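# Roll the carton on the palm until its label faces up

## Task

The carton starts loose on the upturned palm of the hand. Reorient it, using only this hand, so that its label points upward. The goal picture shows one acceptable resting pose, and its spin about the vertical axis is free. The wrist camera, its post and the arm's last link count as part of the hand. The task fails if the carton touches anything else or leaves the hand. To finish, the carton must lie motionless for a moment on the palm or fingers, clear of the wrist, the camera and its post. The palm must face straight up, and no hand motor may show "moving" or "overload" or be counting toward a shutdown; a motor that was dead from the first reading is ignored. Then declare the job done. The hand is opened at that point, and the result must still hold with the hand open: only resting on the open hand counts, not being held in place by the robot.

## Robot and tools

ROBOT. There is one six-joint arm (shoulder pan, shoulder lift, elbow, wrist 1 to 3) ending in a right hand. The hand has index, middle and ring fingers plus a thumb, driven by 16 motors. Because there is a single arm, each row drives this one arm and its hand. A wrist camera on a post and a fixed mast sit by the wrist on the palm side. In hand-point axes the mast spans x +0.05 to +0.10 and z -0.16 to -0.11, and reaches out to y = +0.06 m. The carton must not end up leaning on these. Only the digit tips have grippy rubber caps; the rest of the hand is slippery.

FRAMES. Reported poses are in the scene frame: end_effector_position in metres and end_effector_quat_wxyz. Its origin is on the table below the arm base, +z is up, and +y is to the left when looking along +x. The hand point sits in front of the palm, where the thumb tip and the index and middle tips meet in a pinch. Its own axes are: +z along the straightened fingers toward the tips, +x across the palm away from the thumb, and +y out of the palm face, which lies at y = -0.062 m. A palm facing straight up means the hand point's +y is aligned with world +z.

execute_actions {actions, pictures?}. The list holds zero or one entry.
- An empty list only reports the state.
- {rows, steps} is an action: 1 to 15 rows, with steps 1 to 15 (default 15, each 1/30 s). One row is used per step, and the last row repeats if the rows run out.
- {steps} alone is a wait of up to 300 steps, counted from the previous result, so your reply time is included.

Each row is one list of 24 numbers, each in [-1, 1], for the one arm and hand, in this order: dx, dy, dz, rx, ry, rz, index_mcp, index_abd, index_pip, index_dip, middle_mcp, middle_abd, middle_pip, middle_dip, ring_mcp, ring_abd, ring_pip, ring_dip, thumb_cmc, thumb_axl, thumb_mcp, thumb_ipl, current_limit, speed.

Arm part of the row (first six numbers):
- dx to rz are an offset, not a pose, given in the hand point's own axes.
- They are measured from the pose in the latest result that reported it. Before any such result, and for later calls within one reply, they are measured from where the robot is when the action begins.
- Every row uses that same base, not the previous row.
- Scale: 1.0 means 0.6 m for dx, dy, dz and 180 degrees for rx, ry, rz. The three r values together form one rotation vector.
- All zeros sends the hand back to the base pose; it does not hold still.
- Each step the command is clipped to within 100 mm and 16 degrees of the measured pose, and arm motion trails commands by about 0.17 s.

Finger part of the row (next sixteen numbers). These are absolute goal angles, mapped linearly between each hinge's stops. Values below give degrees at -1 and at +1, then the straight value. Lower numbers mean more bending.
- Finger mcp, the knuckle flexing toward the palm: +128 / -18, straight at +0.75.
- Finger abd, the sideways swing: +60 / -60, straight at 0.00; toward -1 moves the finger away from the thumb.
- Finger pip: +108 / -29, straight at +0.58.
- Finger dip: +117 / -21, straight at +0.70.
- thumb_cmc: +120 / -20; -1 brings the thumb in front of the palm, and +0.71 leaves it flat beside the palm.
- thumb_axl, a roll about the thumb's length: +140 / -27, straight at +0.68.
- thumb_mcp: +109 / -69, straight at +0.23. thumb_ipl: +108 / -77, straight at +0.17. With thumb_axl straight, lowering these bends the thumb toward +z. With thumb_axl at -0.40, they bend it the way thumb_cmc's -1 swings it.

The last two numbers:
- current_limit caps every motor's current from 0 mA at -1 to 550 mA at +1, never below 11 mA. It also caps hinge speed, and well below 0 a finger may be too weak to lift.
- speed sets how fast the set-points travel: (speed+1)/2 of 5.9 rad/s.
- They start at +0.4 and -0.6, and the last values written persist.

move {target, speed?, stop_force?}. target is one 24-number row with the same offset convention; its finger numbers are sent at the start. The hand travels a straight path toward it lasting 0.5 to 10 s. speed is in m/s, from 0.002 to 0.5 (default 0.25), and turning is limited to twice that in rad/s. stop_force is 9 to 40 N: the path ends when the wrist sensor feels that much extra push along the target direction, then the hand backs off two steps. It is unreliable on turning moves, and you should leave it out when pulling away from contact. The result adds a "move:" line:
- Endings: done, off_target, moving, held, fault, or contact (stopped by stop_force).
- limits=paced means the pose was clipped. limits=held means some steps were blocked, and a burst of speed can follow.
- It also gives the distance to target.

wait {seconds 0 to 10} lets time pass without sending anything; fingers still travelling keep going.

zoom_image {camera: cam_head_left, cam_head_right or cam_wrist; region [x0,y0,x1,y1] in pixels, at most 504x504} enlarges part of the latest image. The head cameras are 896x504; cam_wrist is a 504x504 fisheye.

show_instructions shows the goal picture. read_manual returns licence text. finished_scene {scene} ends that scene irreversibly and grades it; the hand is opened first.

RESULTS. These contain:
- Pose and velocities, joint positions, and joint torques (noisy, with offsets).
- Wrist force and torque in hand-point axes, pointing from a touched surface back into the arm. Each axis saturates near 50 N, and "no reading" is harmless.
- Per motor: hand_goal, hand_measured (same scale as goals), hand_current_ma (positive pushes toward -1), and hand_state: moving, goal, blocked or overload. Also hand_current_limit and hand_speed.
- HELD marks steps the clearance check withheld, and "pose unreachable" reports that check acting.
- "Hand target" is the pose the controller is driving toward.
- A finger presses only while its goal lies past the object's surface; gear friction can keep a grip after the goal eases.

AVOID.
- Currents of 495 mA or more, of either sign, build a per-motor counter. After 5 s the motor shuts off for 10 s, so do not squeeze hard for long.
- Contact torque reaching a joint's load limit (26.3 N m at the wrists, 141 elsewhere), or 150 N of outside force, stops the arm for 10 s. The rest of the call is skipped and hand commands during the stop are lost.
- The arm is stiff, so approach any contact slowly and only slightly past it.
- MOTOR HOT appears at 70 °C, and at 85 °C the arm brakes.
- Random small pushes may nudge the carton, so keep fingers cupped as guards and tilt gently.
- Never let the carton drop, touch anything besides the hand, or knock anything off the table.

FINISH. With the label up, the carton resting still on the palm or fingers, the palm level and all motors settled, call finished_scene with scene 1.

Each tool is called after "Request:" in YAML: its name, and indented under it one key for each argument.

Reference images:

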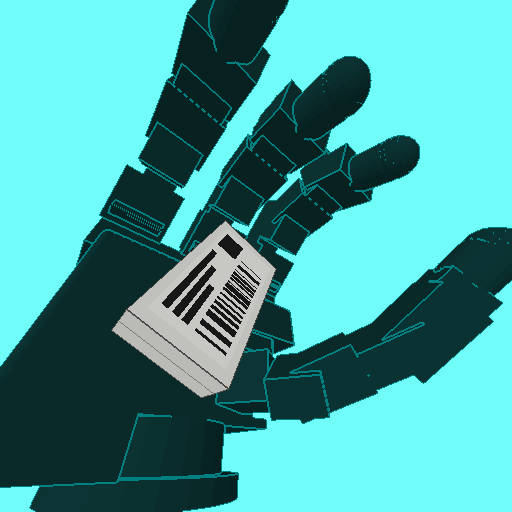

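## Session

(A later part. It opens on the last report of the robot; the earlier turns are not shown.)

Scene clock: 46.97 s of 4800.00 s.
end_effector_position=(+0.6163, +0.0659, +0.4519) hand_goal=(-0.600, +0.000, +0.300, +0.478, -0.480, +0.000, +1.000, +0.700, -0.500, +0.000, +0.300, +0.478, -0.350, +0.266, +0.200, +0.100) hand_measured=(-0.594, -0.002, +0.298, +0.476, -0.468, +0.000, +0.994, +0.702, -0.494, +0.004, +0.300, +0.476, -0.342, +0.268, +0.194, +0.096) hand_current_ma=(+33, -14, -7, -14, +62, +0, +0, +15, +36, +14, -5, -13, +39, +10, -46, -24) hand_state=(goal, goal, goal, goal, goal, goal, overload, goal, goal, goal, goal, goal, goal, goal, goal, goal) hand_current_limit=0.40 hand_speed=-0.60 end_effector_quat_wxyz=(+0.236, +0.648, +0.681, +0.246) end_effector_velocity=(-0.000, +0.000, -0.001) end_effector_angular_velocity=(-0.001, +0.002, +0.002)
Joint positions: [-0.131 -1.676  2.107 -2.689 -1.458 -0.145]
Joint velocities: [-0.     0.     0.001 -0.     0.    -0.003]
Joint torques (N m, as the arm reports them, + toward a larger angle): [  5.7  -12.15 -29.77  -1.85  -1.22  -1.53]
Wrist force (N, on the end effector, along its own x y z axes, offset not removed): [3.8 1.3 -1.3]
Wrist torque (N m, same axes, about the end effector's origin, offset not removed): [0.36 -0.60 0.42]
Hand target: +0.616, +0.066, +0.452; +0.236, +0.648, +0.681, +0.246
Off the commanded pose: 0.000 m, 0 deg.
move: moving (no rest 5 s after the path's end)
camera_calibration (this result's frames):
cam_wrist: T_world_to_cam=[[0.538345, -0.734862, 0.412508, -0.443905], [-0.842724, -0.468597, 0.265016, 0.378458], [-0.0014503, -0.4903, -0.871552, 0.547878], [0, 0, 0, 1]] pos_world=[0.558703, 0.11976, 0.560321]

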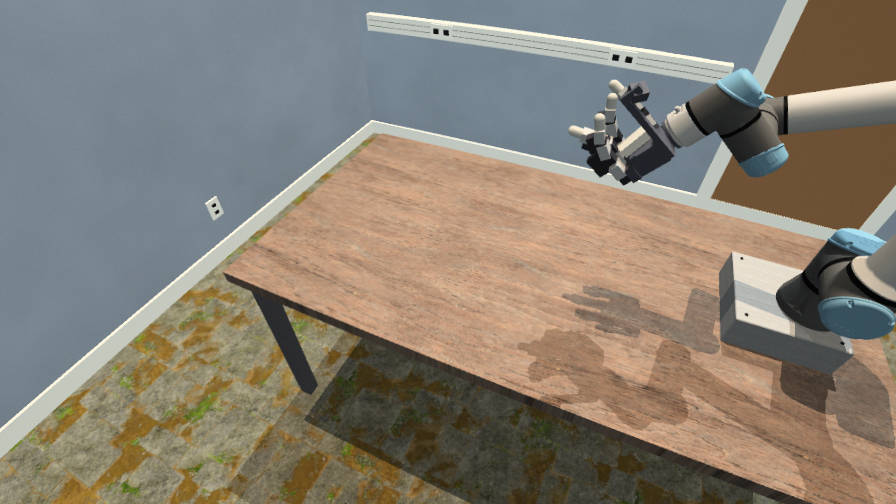

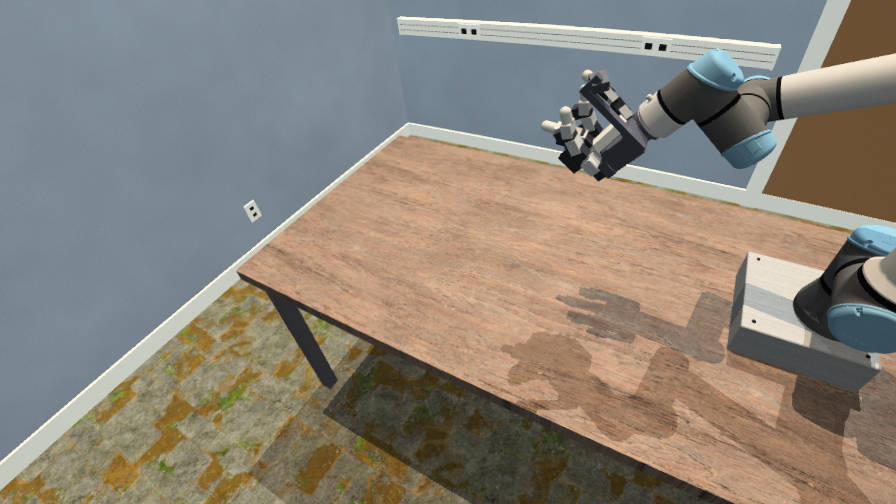

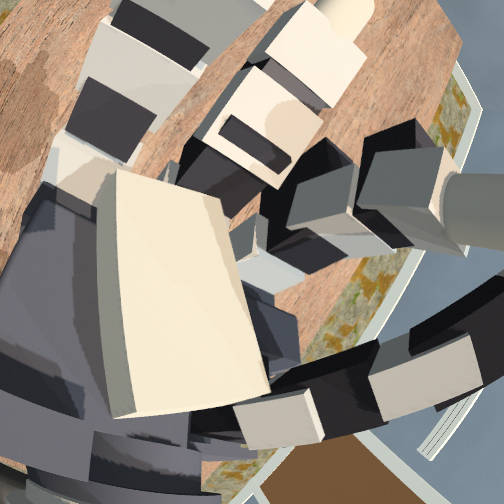

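Request:
move:
  target: [0,0,0.03,0.08,0,0, -0.6,0,0.3,0.478, -0.48,0,1,0.7, -0.5,0,0.3,0.478, -0.62,0.266,0.3,0.17, 0.4,-0.6]
  speed: 0.15

Scene clock: 48.90 s of 4800.00 s.
end_effector_position=(+0.6278, +0.0663, +0.4380) hand_goal=(-0.600, +0.000, +0.300, +0.478, -0.480, +0.000, +1.000, +0.700, -0.500, +0.000, +0.300, +0.478, -0.620, +0.266, +0.300, +0.170) hand_measured=(-0.592, -0.002, +0.300, +0.476, -0.468, +0.000, +1.000, +0.702, -0.492, +0.004, +0.300, +0.476, -0.618, +0.268, +0.292, +0.166) hand_current_ma=(+44, -14, -3, -13, +63, +0, +0, +15, +51, +14, -2, -12, +14, +10, -58, -26) hand_state=(goal, goal, goal, goal, goal, goal, overload, goal, goal, goal, goal, goal, goal, goal, goal, goal) hand_current_limit=0.40 hand_speed=-0.60 end_effector_quat_wxyz=(+0.153, +0.673, +0.706, +0.158) end_effector_velocity=(+0.001, -0.000, -0.000) end_effector_angular_velocity=(-0.000, +0.008, -0.000)
Joint positions: [-0.11  -1.635  1.919 -2.294 -1.507 -0.149]
Joint velocities: [ 0.001  0.003 -0.008  0.012 -0.002  0.001]
Joint torques (N m, as the arm reports them, + toward a larger angle): [  6.25 -15.49 -31.4   -1.76  -1.17   1.53]
Wrist force (N, on the end effector, along its own x y z axes, offset not removed): [1.0 2.7 -0.3]
Wrist torque (N m, same axes, about the end effector's origin, offset not removed): [0.54 -0.28 0.34]
Hand target: +0.628, +0.066, +0.438; +0.153, +0.673, +0.706, +0.158
Off the commanded pose: 0.000 m, 0 deg.
move: done
camera_calibration (this result's frames):
cam_wrist: T_world_to_cam=[[0.624032, -0.731339, 0.275185, -0.437914], [-0.750629, -0.463204, 0.471167, 0.24362], [-0.217116, -0.500585, -0.838018, 0.657434], [0, 0, 0, 1]] pos_world=[0.59888, 0.121684, 0.556663]

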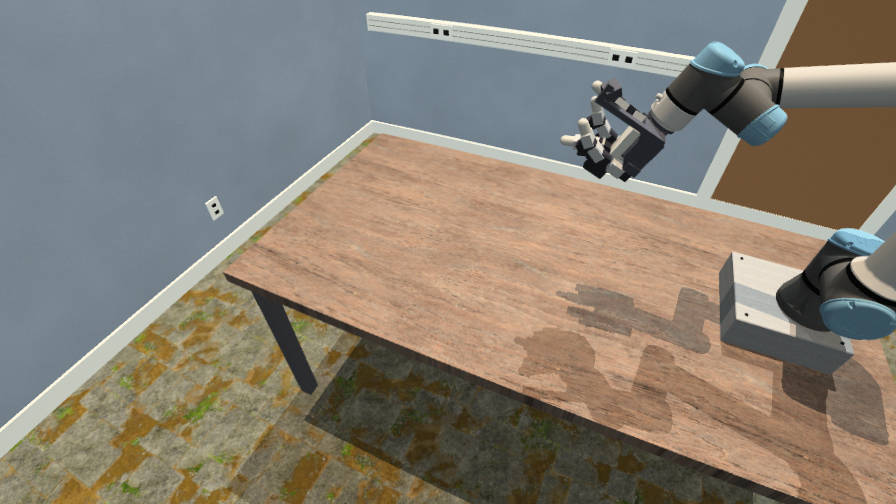

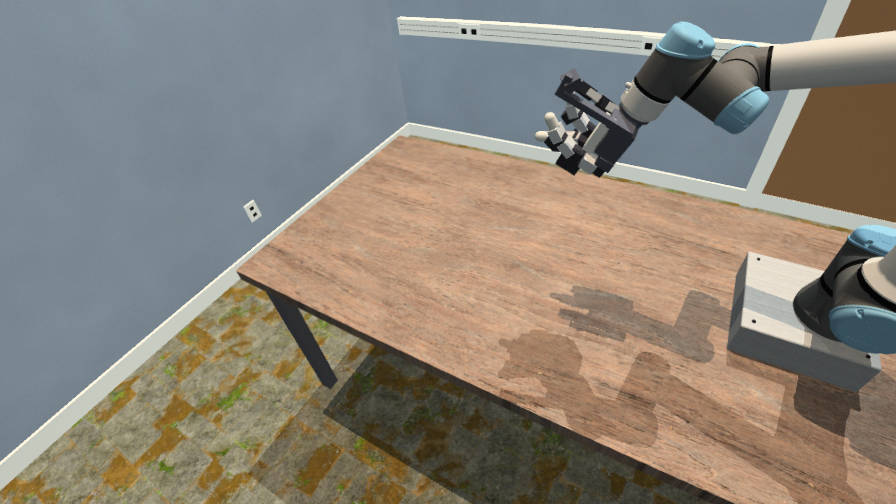

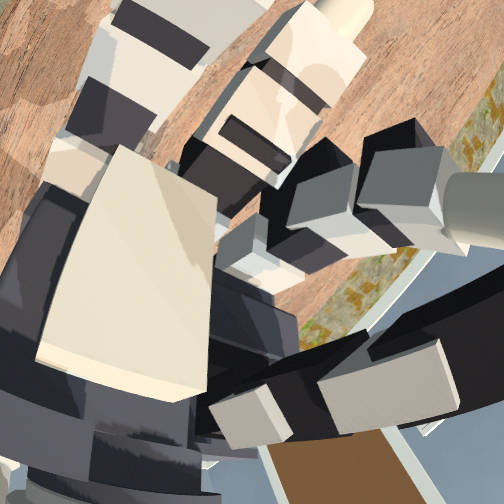

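Request:
zoom_image:
  camera: "cam_head_left"
  region: [530, 60, 710, 200]

Region (530, 60, 710, 200) of cam_head_left's 896x504 image, scaled by 2.800, with more detail than that image has.

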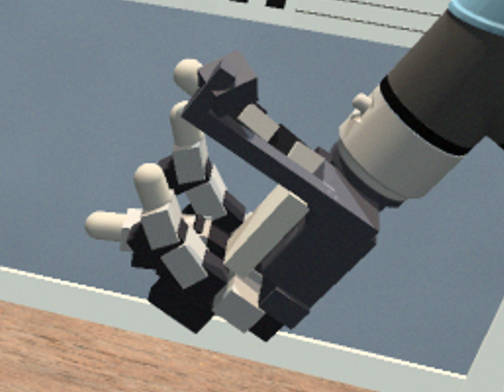

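Request:
move:
  target: [0,0,0,0,0,0, -0.75,0,0.14,0.26, -0.48,0.2,1,-0.6, -0.5,0.45,0.285,-0.39, -0.62,0.266,0.3,0.17, 0.4,-0.5]
  speed: 0.15

Request:
zoom_image:
  camera: "cam_head_left"
  region: [530, 60, 710, 200]

Scene clock: 61.37 s of 4800.00 s.
end_effector_position=(+0.6278, +0.0663, +0.4380) hand_goal=(-0.750, +0.000, +0.140, +0.260, -0.480, +0.200, +1.000, -0.600, -0.500, +0.450, +0.286, -0.390, -0.620, +0.266, +0.300, +0.170) hand_measured=(-0.616, +0.018, +0.240, +0.298, -0.450, +0.214, +1.000, -0.596, -0.494, +0.448, +0.284, -0.388, -0.642, +0.268, +0.302, +0.168) hand_current_ma=(+385, +87, +385, +194, +167, +64, +0, +20, +39, -11, -7, +12, -112, +10, +16, -8) hand_state=(blocked, goal, blocked, blocked, blocked, goal, overload, goal, goal, goal, goal, goal, blocked, goal, goal, goal) hand_current_limit=0.40 hand_speed=-0.50 end_effector_quat_wxyz=(+0.153, +0.673, +0.706, +0.158) end_effector_velocity=(-0.000, +0.000, -0.001) end_effector_angular_velocity=(+0.000, +0.002, +0.000)
Joint positions: [-0.11  -1.635  1.919 -2.294 -1.507 -0.149]
Joint velocities: [0.001 0.    0.001 0.001 0.    0.   ]
Joint torques (N m, as the arm reports them, + toward a larger angle): [ -6.67 -32.38 -16.72  -5.92   1.44  -1.43]
Wrist force (N, on the end effector, along its own x y z axes, offset not removed): [1.6 0.5 3.7]
Wrist torque (N m, same axes, about the end effector's origin, offset not removed): [-0.16 -0.47 0.29]
Hand target: +0.628, +0.066, +0.438; +0.153, +0.673, +0.706, +0.158
Off the commanded pose: 0.000 m, 0 deg.
move: done
camera_calibration (this result's frames):
cam_wrist: T_world_to_cam=[[0.624019, -0.731354, 0.275177, -0.437899], [-0.750638, -0.463196, 0.47116, 0.243628], [-0.217124, -0.500571, -0.838025, 0.657441], [0, 0, 0, 1]] pos_world=[0.59888, 0.121685, 0.556664]

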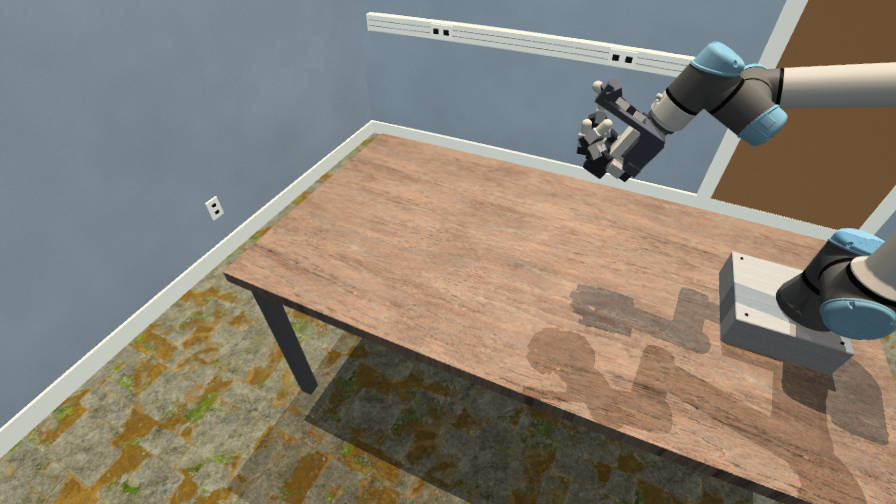

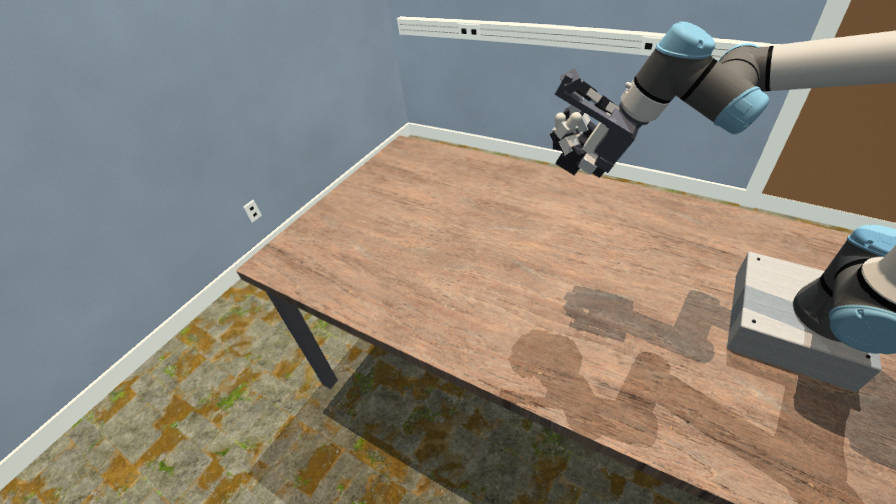

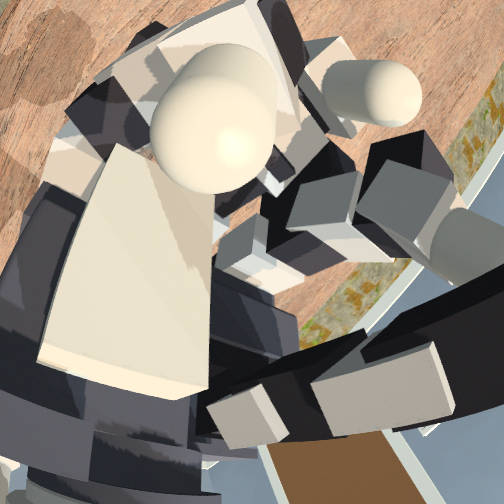

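Region (530, 60, 710, 200) of cam_head_left's 896x504 image, scaled by 2.800, with more detail than that image has.

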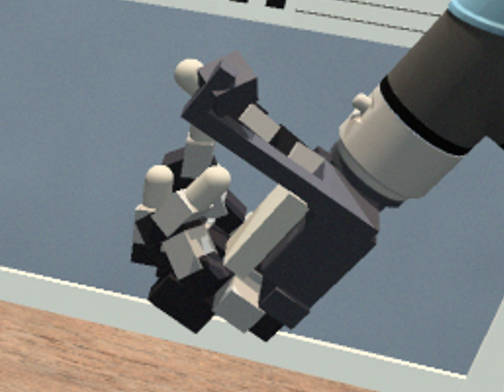

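Request:
move:
  target: [0,0,0.03,0.14,0,0, -0.6,0,0.27,0.33, -0.6,0.24,1,-0.6, -0.61,0.45,0.285,-0.39, -0.62,0.266,0.3,0.17, 0.4,-0.7]
  speed: 0.15

Request:
zoom_image:
  camera: "cam_head_left"
  region: [510, 60, 690, 200]

Scene clock: 65.03 s of 4800.00 s.
end_effector_position=(+0.6356, +0.0667, +0.4216) hand_goal=(-0.600, +0.000, +0.270, +0.330, -0.600, +0.240, +1.000, -0.600, -0.610, +0.450, +0.286, -0.390, -0.620, +0.266, +0.300, +0.170) hand_measured=(-0.590, +0.002, +0.270, +0.328, -0.572, +0.238, +1.000, -0.598, -0.586, +0.448, +0.286, -0.388, -0.622, +0.268, +0.298, +0.168) hand_current_ma=(+54, +14, +0, -12, +156, -11, +0, +14, +135, -10, -2, +12, -14, +10, -18, -8) hand_state=(goal, goal, goal, goal, blocked, goal, overload, goal, blocked, goal, goal, goal, goal, goal, goal, goal) hand_current_limit=0.40 hand_speed=-0.70 end_effector_quat_wxyz=(+0.003, +0.690, +0.724, +0.001) end_effector_velocity=(+0.000, +0.000, -0.001) end_effector_angular_velocity=(-0.000, +0.009, -0.000)
Joint positions: [-0.081 -1.457  1.519 -1.638 -1.576 -0.131]
Joint velocities: [ 0.     0.006 -0.009  0.012 -0.001  0.001]
Joint torques (N m, as the arm reports them, + toward a larger angle): [  6.18 -23.48 -30.34  -1.2   -1.4    1.35]
Wrist force (N, on the end effector, along its own x y z axes, offset not removed): [3.0 1.4 -0.8]
Wrist torque (N m, same axes, about the end effector's origin, offset not removed): [0.54 -0.60 0.44]
Hand target: +0.636, +0.067, +0.422; +0.002, +0.690, +0.724, +0.000
Off the commanded pose: 0.000 m, 0 deg.
move: done
camera_calibration (this result's frames):
cam_wrist: T_world_to_cam=[[0.683771, -0.729697, -0.000571468, -0.35986], [-0.478257, -0.448747, 0.754915, -0.0363309], [-0.551115, -0.515915, -0.655823, 0.781994], [0, 0, 0, 1]] pos_world=[0.659655, 0.124551, 0.540071]

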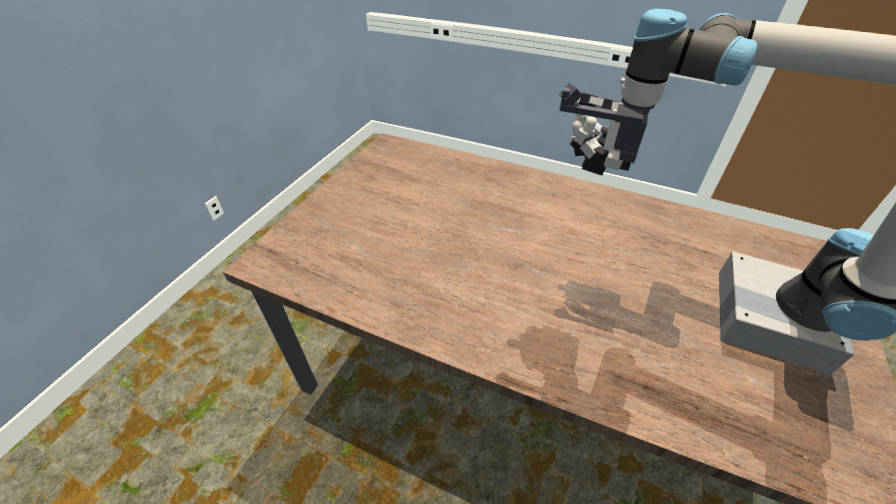

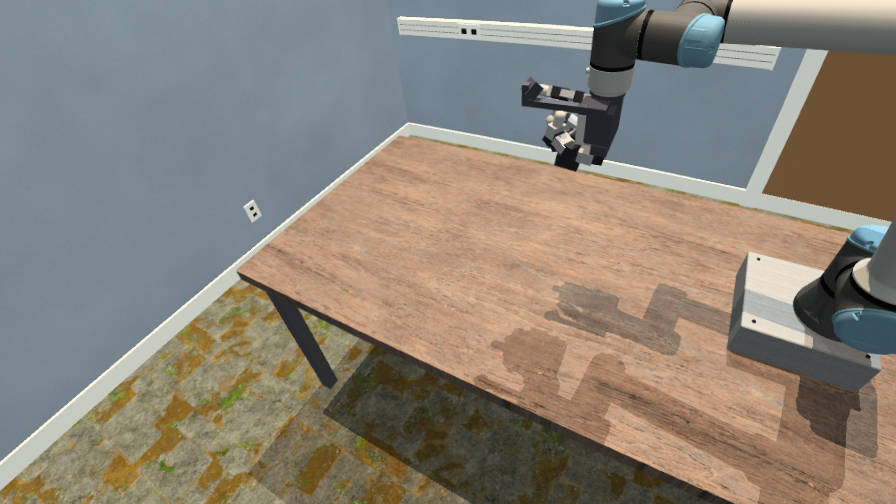

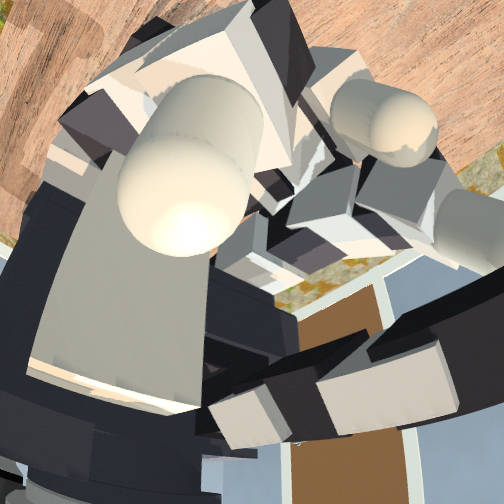

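Region (510, 60, 690, 200) of cam_head_left's 896x504 image, scaled by 2.800, with more detail than that image has.

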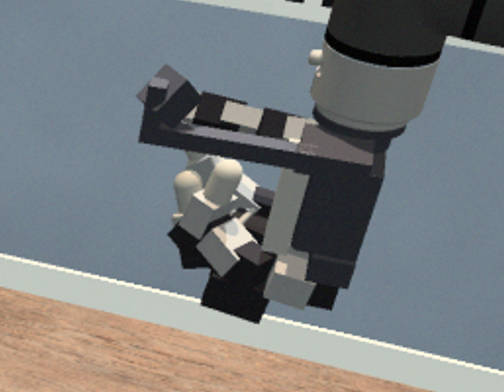

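Request:
move:
  target: [0,-0.04,0.04,0.13,0,0, -0.6,0,0.27,0.33, -0.6,0.24,1,-0.6, -0.61,0.45,0.285,-0.39, -0.62,0.266,0.3,0.17, 0.4,-0.7]
  speed: 0.1

Request:
zoom_image:
  camera: "cam_head_left"
  region: [500, 60, 680, 200]

Scene clock: 72.10 s of 4800.00 s.
end_effector_position=(+0.6118, +0.0654, +0.3973) hand_goal=(-0.600, +0.000, +0.270, +0.330, -0.600, +0.240, +1.000, -0.600, -0.610, +0.450, +0.286, -0.390, -0.620, +0.266, +0.300, +0.170) hand_measured=(-0.590, +0.002, +0.270, +0.328, -0.574, +0.238, +1.000, -0.598, -0.586, +0.448, +0.288, -0.388, -0.622, +0.268, +0.298, +0.168) hand_current_ma=(+55, +14, +3, -11, +147, -11, +0, +14, +141, -13, +13, +14, -14, +10, -18, -8) hand_state=(goal, goal, goal, goal, blocked, goal, overload, goal, blocked, goal, goal, goal, goal, goal, goal, goal) hand_current_limit=0.40 hand_speed=-0.70 end_effector_quat_wxyz=(-0.137, +0.677, +0.709, -0.146) end_effector_velocity=(-0.000, +0.000, -0.001) end_effector_angular_velocity=(-0.000, +0.009, +0.001)
Joint positions: [-0.065 -1.256  1.194 -1.108 -1.622 -0.103]
Joint velocities: [ 0.     0.005 -0.007  0.011 -0.001 -0.   ]
Joint torques (N m, as the arm reports them, + toward a larger angle): [  6.01 -33.23 -29.61   0.22  -1.52   1.39]
Wrist force (N, on the end effector, along its own x y z axes, offset not removed): [2.9 2.2 1.0]
Wrist torque (N m, same axes, about the end effector's origin, offset not removed): [0.48 -0.47 0.52]
Hand target: +0.612, +0.065, +0.397; -0.137, +0.677, +0.709, -0.146
Off the commanded pose: 0.000 m, 0 deg.
move: done
camera_calibration (this result's frames):
cam_wrist: T_world_to_cam=[[0.629225, -0.733475, -0.257079, -0.208976], [-0.139108, -0.431705, 0.891224, -0.292706], [-0.764673, -0.525019, -0.373672, 0.771436], [0, 0, 0, 1]] pos_world=[0.680671, 0.125377, 0.495407]

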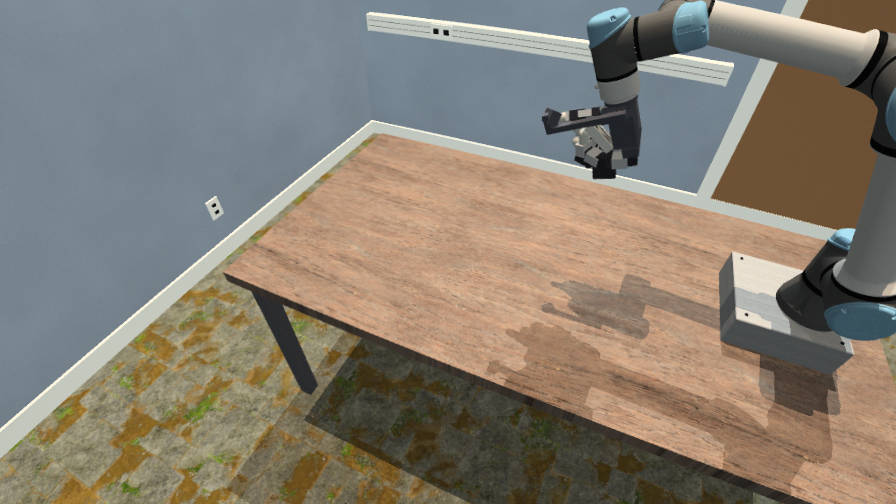

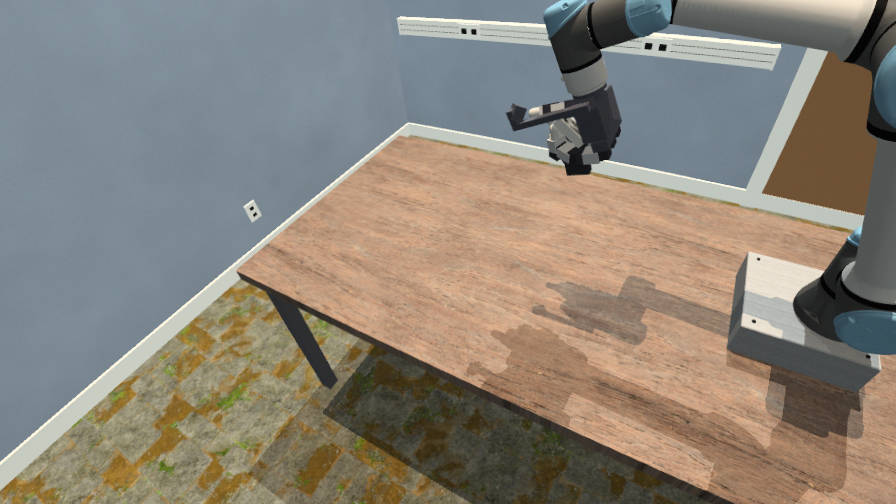

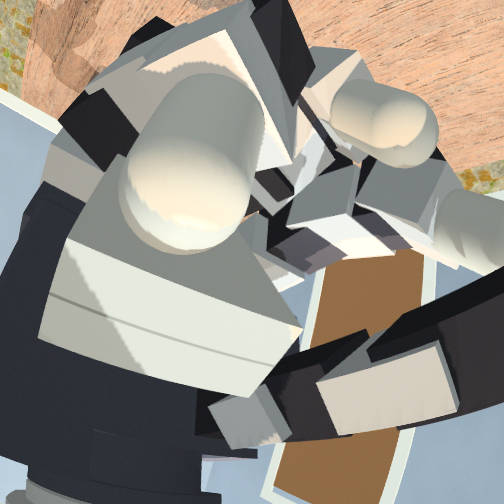

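Region (500, 60, 680, 200) of cam_head_left's 896x504 image, scaled by 2.800, with more detail than that image has.

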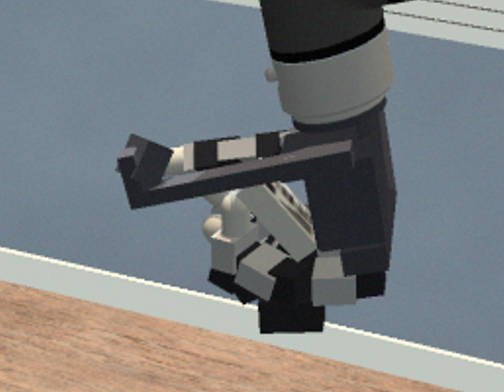

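Request:
move:
  target: [0,0.03,0,-0.156,0,0, -0.4,0,0.27,0.33, -0.23,0.24,1,-0.6, -0.24,0.43,0.43,-0.17, -0.62,0.266,0.3,0.17, 0.4,-0.93]
  speed: 0.12

Request:
zoom_image:
  camera: "cam_head_left"
  region: [500, 70, 680, 210]

Scene clock: 76.83 s of 4800.00 s.
end_effector_position=(+0.6283, +0.0662, +0.3905) hand_goal=(-0.400, +0.000, +0.270, +0.330, -0.230, +0.240, +1.000, -0.600, -0.240, +0.430, +0.430, -0.170, -0.620, +0.266, +0.300, +0.170) hand_measured=(-0.390, +0.002, +0.270, +0.328, -0.220, +0.238, +1.000, -0.598, -0.226, +0.432, +0.434, -0.172, -0.622, +0.268, +0.298, +0.168) hand_current_ma=(+55, +14, +3, -11, +52, -11, +0, +14, +79, +8, +18, -8, -14, +10, -18, -8) hand_state=(goal, goal, goal, goal, goal, goal, overload, goal, goal, goal, goal, goal, goal, goal, goal, goal) hand_current_limit=0.40 hand_speed=-0.93 end_effector_quat_wxyz=(+0.031, +0.689, +0.723, +0.030) end_effector_velocity=(-0.000, +0.001, -0.001) end_effector_angular_velocity=(+0.000, -0.001, +0.002)
Joint positions: [-0.088 -1.505  1.692 -1.845 -1.565 -0.139]
Joint velocities: [ 0.001 -0.001  0.004 -0.005  0.    -0.002]
Joint torques (N m, as the arm reports them, + toward a larger angle): [ -7.18 -38.46 -17.89  -5.66   1.72  -1.58]
Wrist force (N, on the end effector, along its own x y z axes, offset not removed): [0.8 1.3 2.2]
Wrist torque (N m, same axes, about the end effector's origin, offset not removed): [0.04 -0.24 0.33]
Hand target: +0.628, +0.066, +0.390; +0.031, +0.689, +0.723, +0.031
Off the commanded pose: 0.000 m, 0 deg.
move: done
camera_calibration (this result's frames):
cam_wrist: T_world_to_cam=[[0.681915, -0.72954, 0.0525725, -0.374795], [-0.538248, -0.451844, 0.711426, 0.0382508], [-0.495259, -0.513429, -0.700792, 0.73961], [0, 0, 0, 1]] pos_world=[0.642465, 0.123593, 0.510805]

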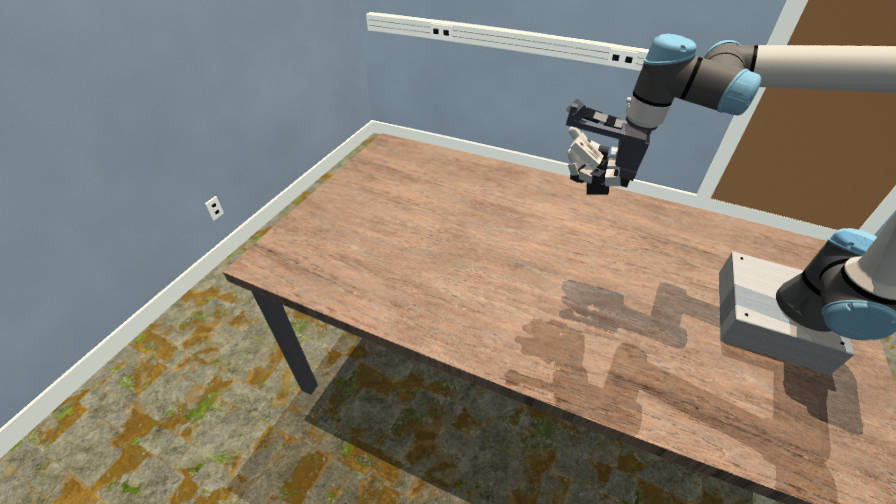

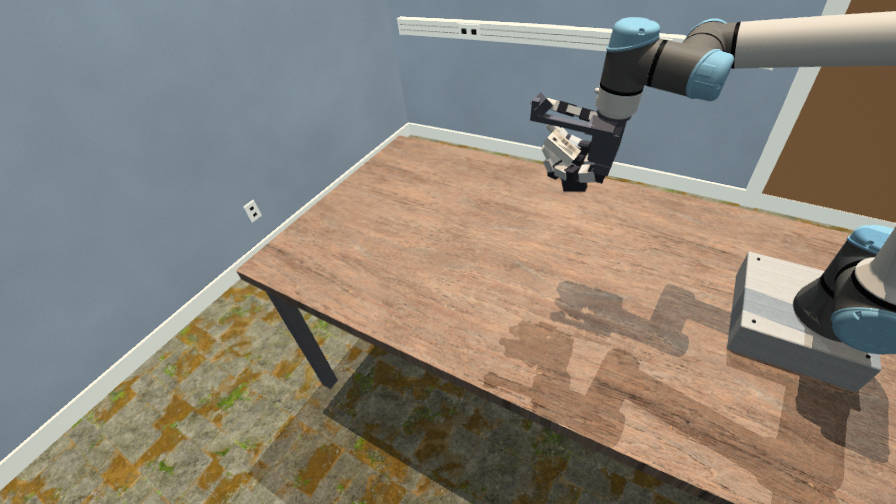

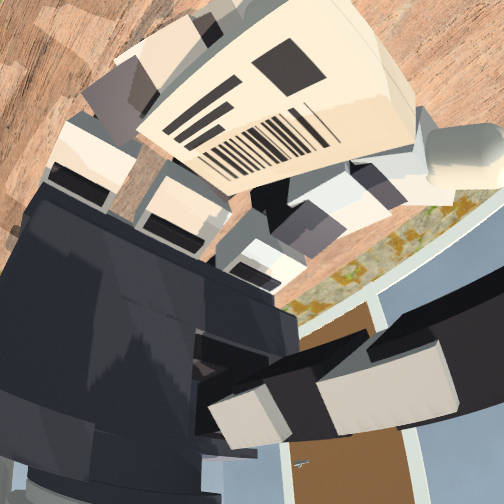

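Region (500, 70, 680, 210) of cam_head_left's 896x504 image, scaled by 2.800, with more detail than that image has.

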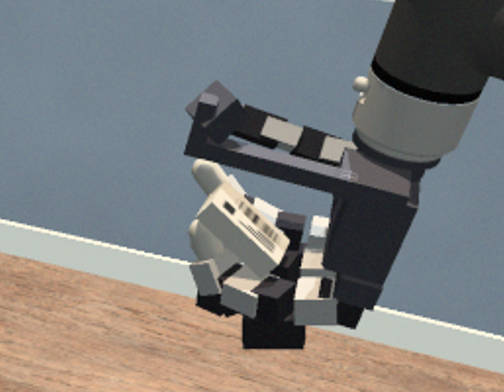

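Request:
move:
  target: [0,0.0,-0.04,-0.195,0,0, 0.0,0,0.27,0.33, 0.19,0.24,1,-0.6, 0.18,0.43,0.43,-0.1, -0.62,0.266,0.3,0.17, 0.4,-0.93]
  speed: 0.13

Request:
zoom_image:
  camera: "cam_head_left"
  region: [520, 70, 700, 210]

Scene clock: 80.97 s of 4800.00 s.
end_effector_position=(+0.6260, +0.0662, +0.4146) hand_goal=(+0.000, +0.000, +0.270, +0.330, +0.190, +0.240, +1.000, -0.600, +0.180, +0.430, +0.430, -0.100, -0.620, +0.266, +0.300, +0.170) hand_measured=(+0.010, +0.002, +0.270, +0.328, +0.200, +0.238, +1.000, -0.598, +0.194, +0.432, +0.434, -0.102, -0.622, +0.268, +0.298, +0.168) hand_current_ma=(+54, +14, +3, -11, +54, -11, +0, +14, +80, +8, +19, -7, -14, +10, -18, -8) hand_state=(goal, goal, goal, goal, goal, goal, overload, goal, goal, goal, goal, goal, goal, goal, goal, goal) hand_current_limit=0.40 hand_speed=-0.93 end_effector_quat_wxyz=(+0.237, +0.648, +0.681, +0.247) end_effector_velocity=(+0.000, -0.001, +0.000) end_effector_angular_velocity=(-0.000, -0.004, -0.001)
Joint positions: [-0.128 -1.601  2.151 -2.812 -1.46  -0.142]
Joint velocities: [-0.001  0.001  0.002 -0.007  0.     0.   ]
Joint torques (N m, as the arm reports them, + toward a larger angle): [ -6.72 -14.99 -14.23  -6.17   1.86   1.55]
Wrist force (N, on the end effector, along its own x y z axes, offset not removed): [1.2 -0.6 0.6]
Wrist torque (N m, same axes, about the end effector's origin, offset not removed): [0.12 -0.16 0.14]
Hand target: +0.626, +0.066, +0.415; +0.237, +0.648, +0.681, +0.247
Off the commanded pose: 0.000 m, 0 deg.
move: done
camera_calibration (this result's frames):
cam_wrist: T_world_to_cam=[[0.536454, -0.734919, 0.414864, -0.433292], [-0.843926, -0.468706, 0.260968, 0.399113], [0.00265882, -0.490112, -0.871655, 0.512987], [0, 0, 0, 1]] pos_world=[0.567898, 0.120053, 0.52275]

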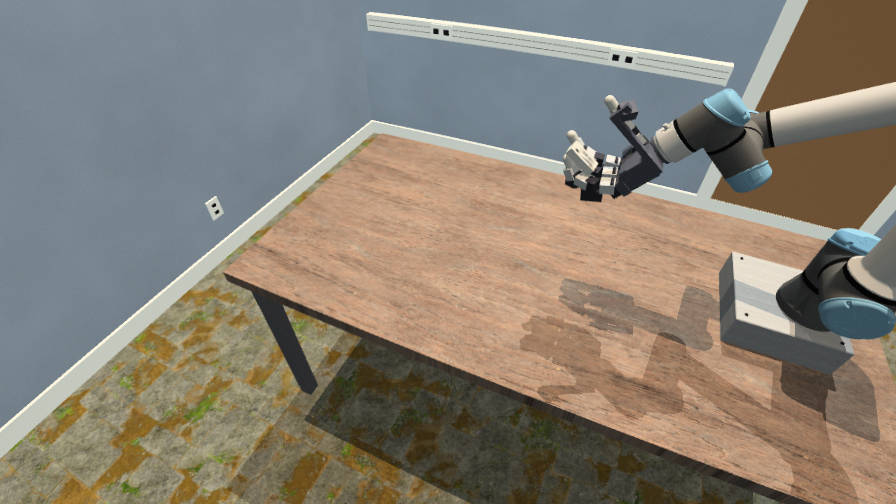

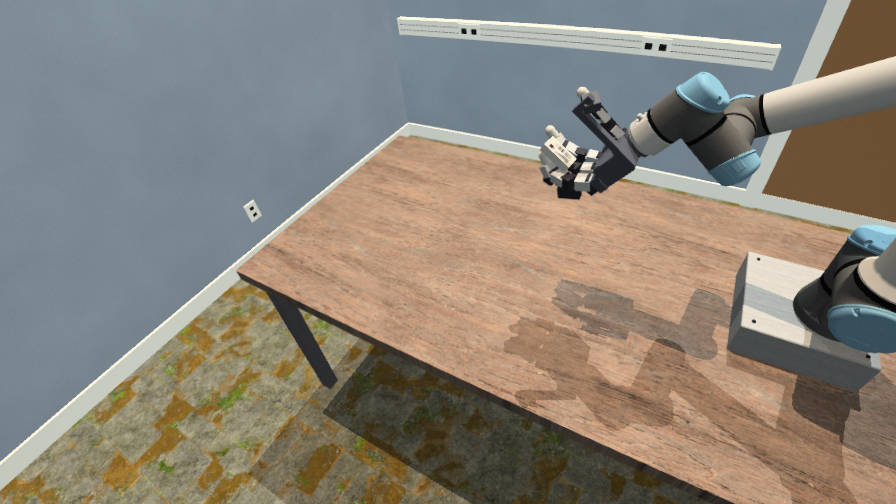

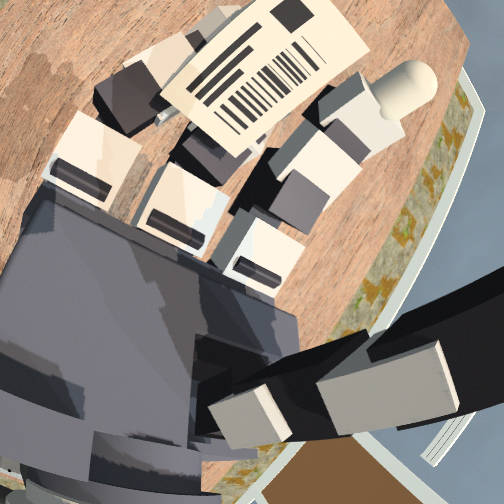

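Region (520, 70, 700, 210) of cam_head_left's 896x504 image, scaled by 2.800, with more detail than that image has.

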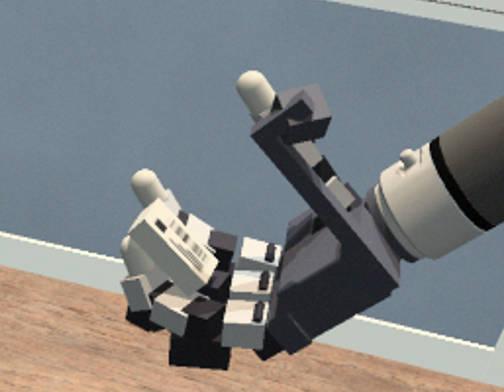

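Request:
move:
  target: [0,0.02,-0.02,-0.14,0,0, 0.2,0,0.27,0.33, 0.40,0.24,1,-0.6, 0.39,0.43,0.43,0.26, -0.62,0.266,0.3,0.17, 0.4,-0.93]
  speed: 0.13

Request:
zoom_image:
  camera: "cam_head_left"
  region: [520, 80, 700, 220]

Scene clock: 84.53 s of 4800.00 s.
end_effector_position=(+0.6273, +0.0663, +0.4314) hand_goal=(+0.200, +0.000, +0.270, +0.330, +0.400, +0.240, +1.000, -0.600, +0.390, +0.430, +0.430, +0.260, -0.620, +0.266, +0.300, +0.170) hand_measured=(+0.210, +0.002, +0.270, +0.328, +0.410, +0.238, +1.000, -0.598, +0.404, +0.432, +0.434, +0.258, -0.622, +0.268, +0.298, +0.168) hand_current_ma=(+54, +14, +3, -11, +60, -11, +0, +14, +87, +8, +22, -7, -14, +10, -18, -8) hand_state=(goal, goal, goal, goal, goal, goal, overload, goal, goal, goal, goal, goal, goal, goal, goal, goal) hand_current_limit=0.40 hand_speed=-0.93 end_effector_quat_wxyz=(+0.373, +0.580, +0.611, +0.390) end_effector_velocity=(+0.000, -0.000, -0.000) end_effector_angular_velocity=(-0.000, -0.000, +0.000)
Joint positions: [-0.144 -1.375  2.282 -3.609 -1.395 -0.089]
Joint velocities: [-0.001  0.     0.    -0.001  0.001 -0.   ]
Joint torques (N m, as the arm reports them, + toward a larger angle): [ -1.8  -18.84 -23.76  -5.9    1.95   1.39]
Wrist force (N, on the end effector, along its own x y z axes, offset not removed): [2.5 0.3 1.0]
Wrist torque (N m, same axes, about the end effector's origin, offset not removed): [0.06 -0.46 0.32]
Hand target: +0.627, +0.066, +0.431; +0.373, +0.580, +0.611, +0.390
Off the commanded pose: 0.000 m, 0 deg.
move: done
camera_calibration (this result's frames):
cam_wrist: T_world_to_cam=[[0.313999, -0.744906, 0.588659, -0.375596], [-0.871716, -0.471863, -0.132124, 0.583093], [0.376186, -0.471657, -0.797511, 0.260168], [0, 0, 0, 1]] pos_world=[0.528356, 0.118067, 0.505625]

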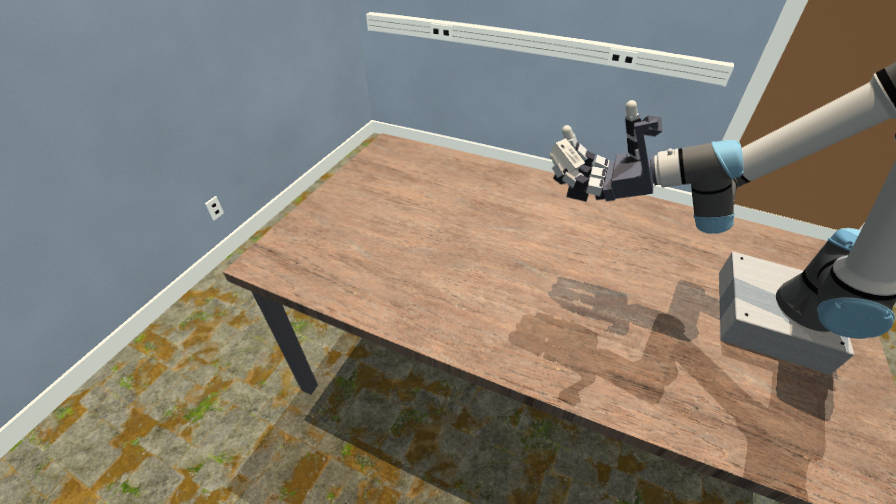

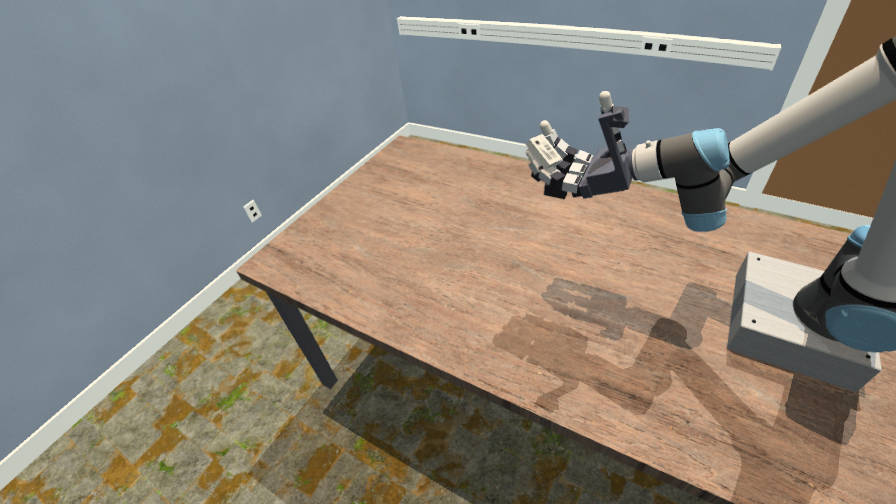

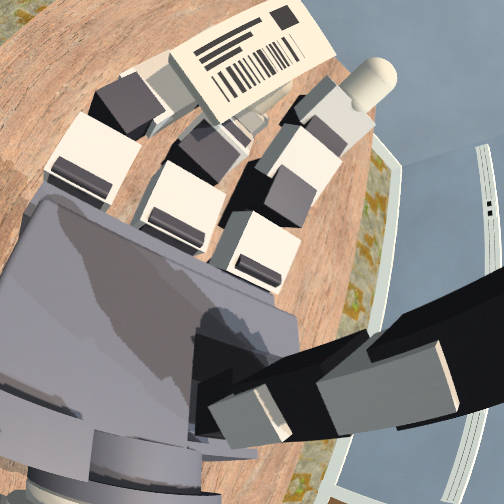

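Region (520, 80, 700, 220) of cam_head_left's 896x504 image, scaled by 2.800, with more detail than that image has.

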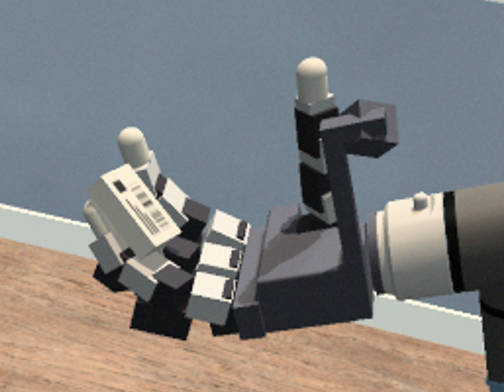

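Request:
move:
  target: [0,0.01,0,-0.07,0,0, 0.2,-0.12,0.27,0.33, 0.40,0.24,1,-0.7, 0.39,0.43,0.43,0.26, -0.62,0.266,0.3,0.17, 0.4,-0.93]
  speed: 0.1

Request:
zoom_image:
  camera: "cam_head_left"
  region: [520, 80, 700, 220]

Scene clock: 87.27 s of 4800.00 s.
end_effector_position=(+0.6296, +0.0665, +0.4367) hand_goal=(+0.200, -0.120, +0.270, +0.330, +0.400, +0.240, +1.000, -0.700, +0.390, +0.430, +0.430, +0.260, -0.620, +0.266, +0.300, +0.170) hand_measured=(+0.210, -0.108, +0.270, +0.328, +0.412, +0.238, +1.000, -0.694, +0.404, +0.432, +0.434, +0.258, -0.622, +0.268, +0.298, +0.168) hand_current_ma=(+54, +63, +3, -11, +68, -11, +0, +30, +87, +7, +22, -6, -14, +10, -18, -8) hand_state=(goal, goal, goal, goal, goal, goal, overload, goal, goal, goal, goal, goal, goal, goal, goal, goal) hand_current_limit=0.40 hand_speed=-0.93 end_effector_quat_wxyz=(+0.434, +0.536, +0.565, +0.454) end_effector_velocity=(+0.000, -0.000, -0.001) end_effector_angular_velocity=(+0.002, -0.007, -0.000)
Joint positions: [-0.143 -1.191  2.25  -3.984 -1.381 -0.048]
Joint velocities: [-0.     0.008 -0.002 -0.013  0.     0.003]
Joint torques (N m, as the arm reports them, + toward a larger angle): [  5.96 -25.61 -19.88  -5.45   1.76   1.32]
Wrist force (N, on the end effector, along its own x y z axes, offset not removed): [3.3 1.6 0.2]
Wrist torque (N m, same axes, about the end effector's origin, offset not removed): [0.26 -0.45 0.52]
Hand target: +0.630, +0.066, +0.437; +0.434, +0.535, +0.564, +0.454
Off the commanded pose: 0.000 m, 0 deg.
move: done
camera_calibration (this result's frames):
cam_wrist: T_world_to_cam=[[0.180316, -0.751183, 0.634988, -0.314979], [-0.821181, -0.470323, -0.323198, 0.637463], [0.541431, -0.463163, -0.701665, 0.117115], [0, 0, 0, 1]] pos_world=[0.516859, 0.11745, 0.48821]

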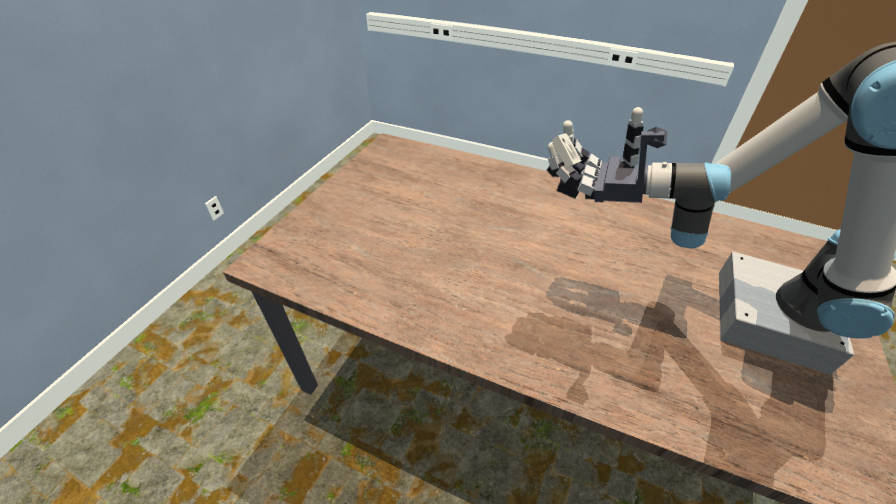

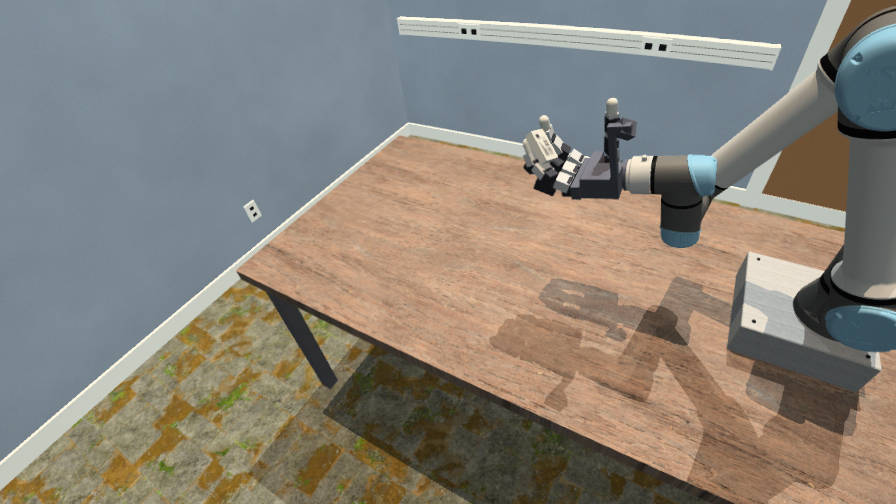

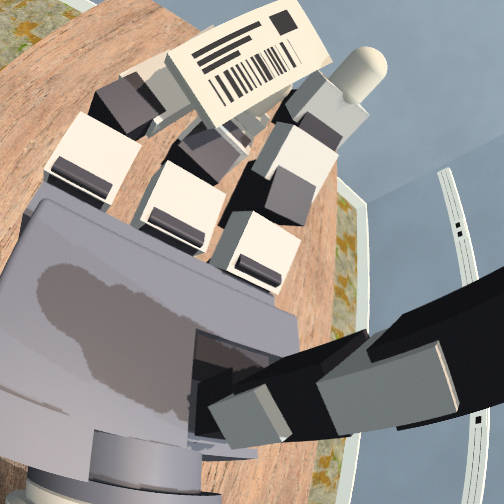

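Region (520, 80, 700, 220) of cam_head_left's 896x504 image, scaled by 2.800, with more detail than that image has.

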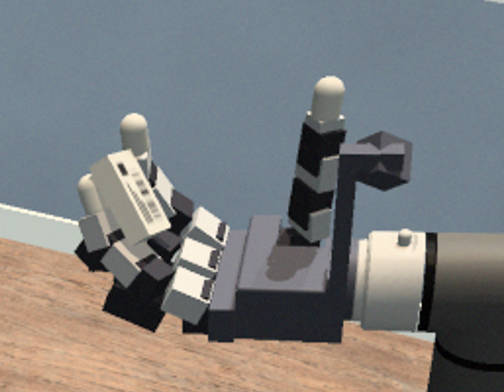

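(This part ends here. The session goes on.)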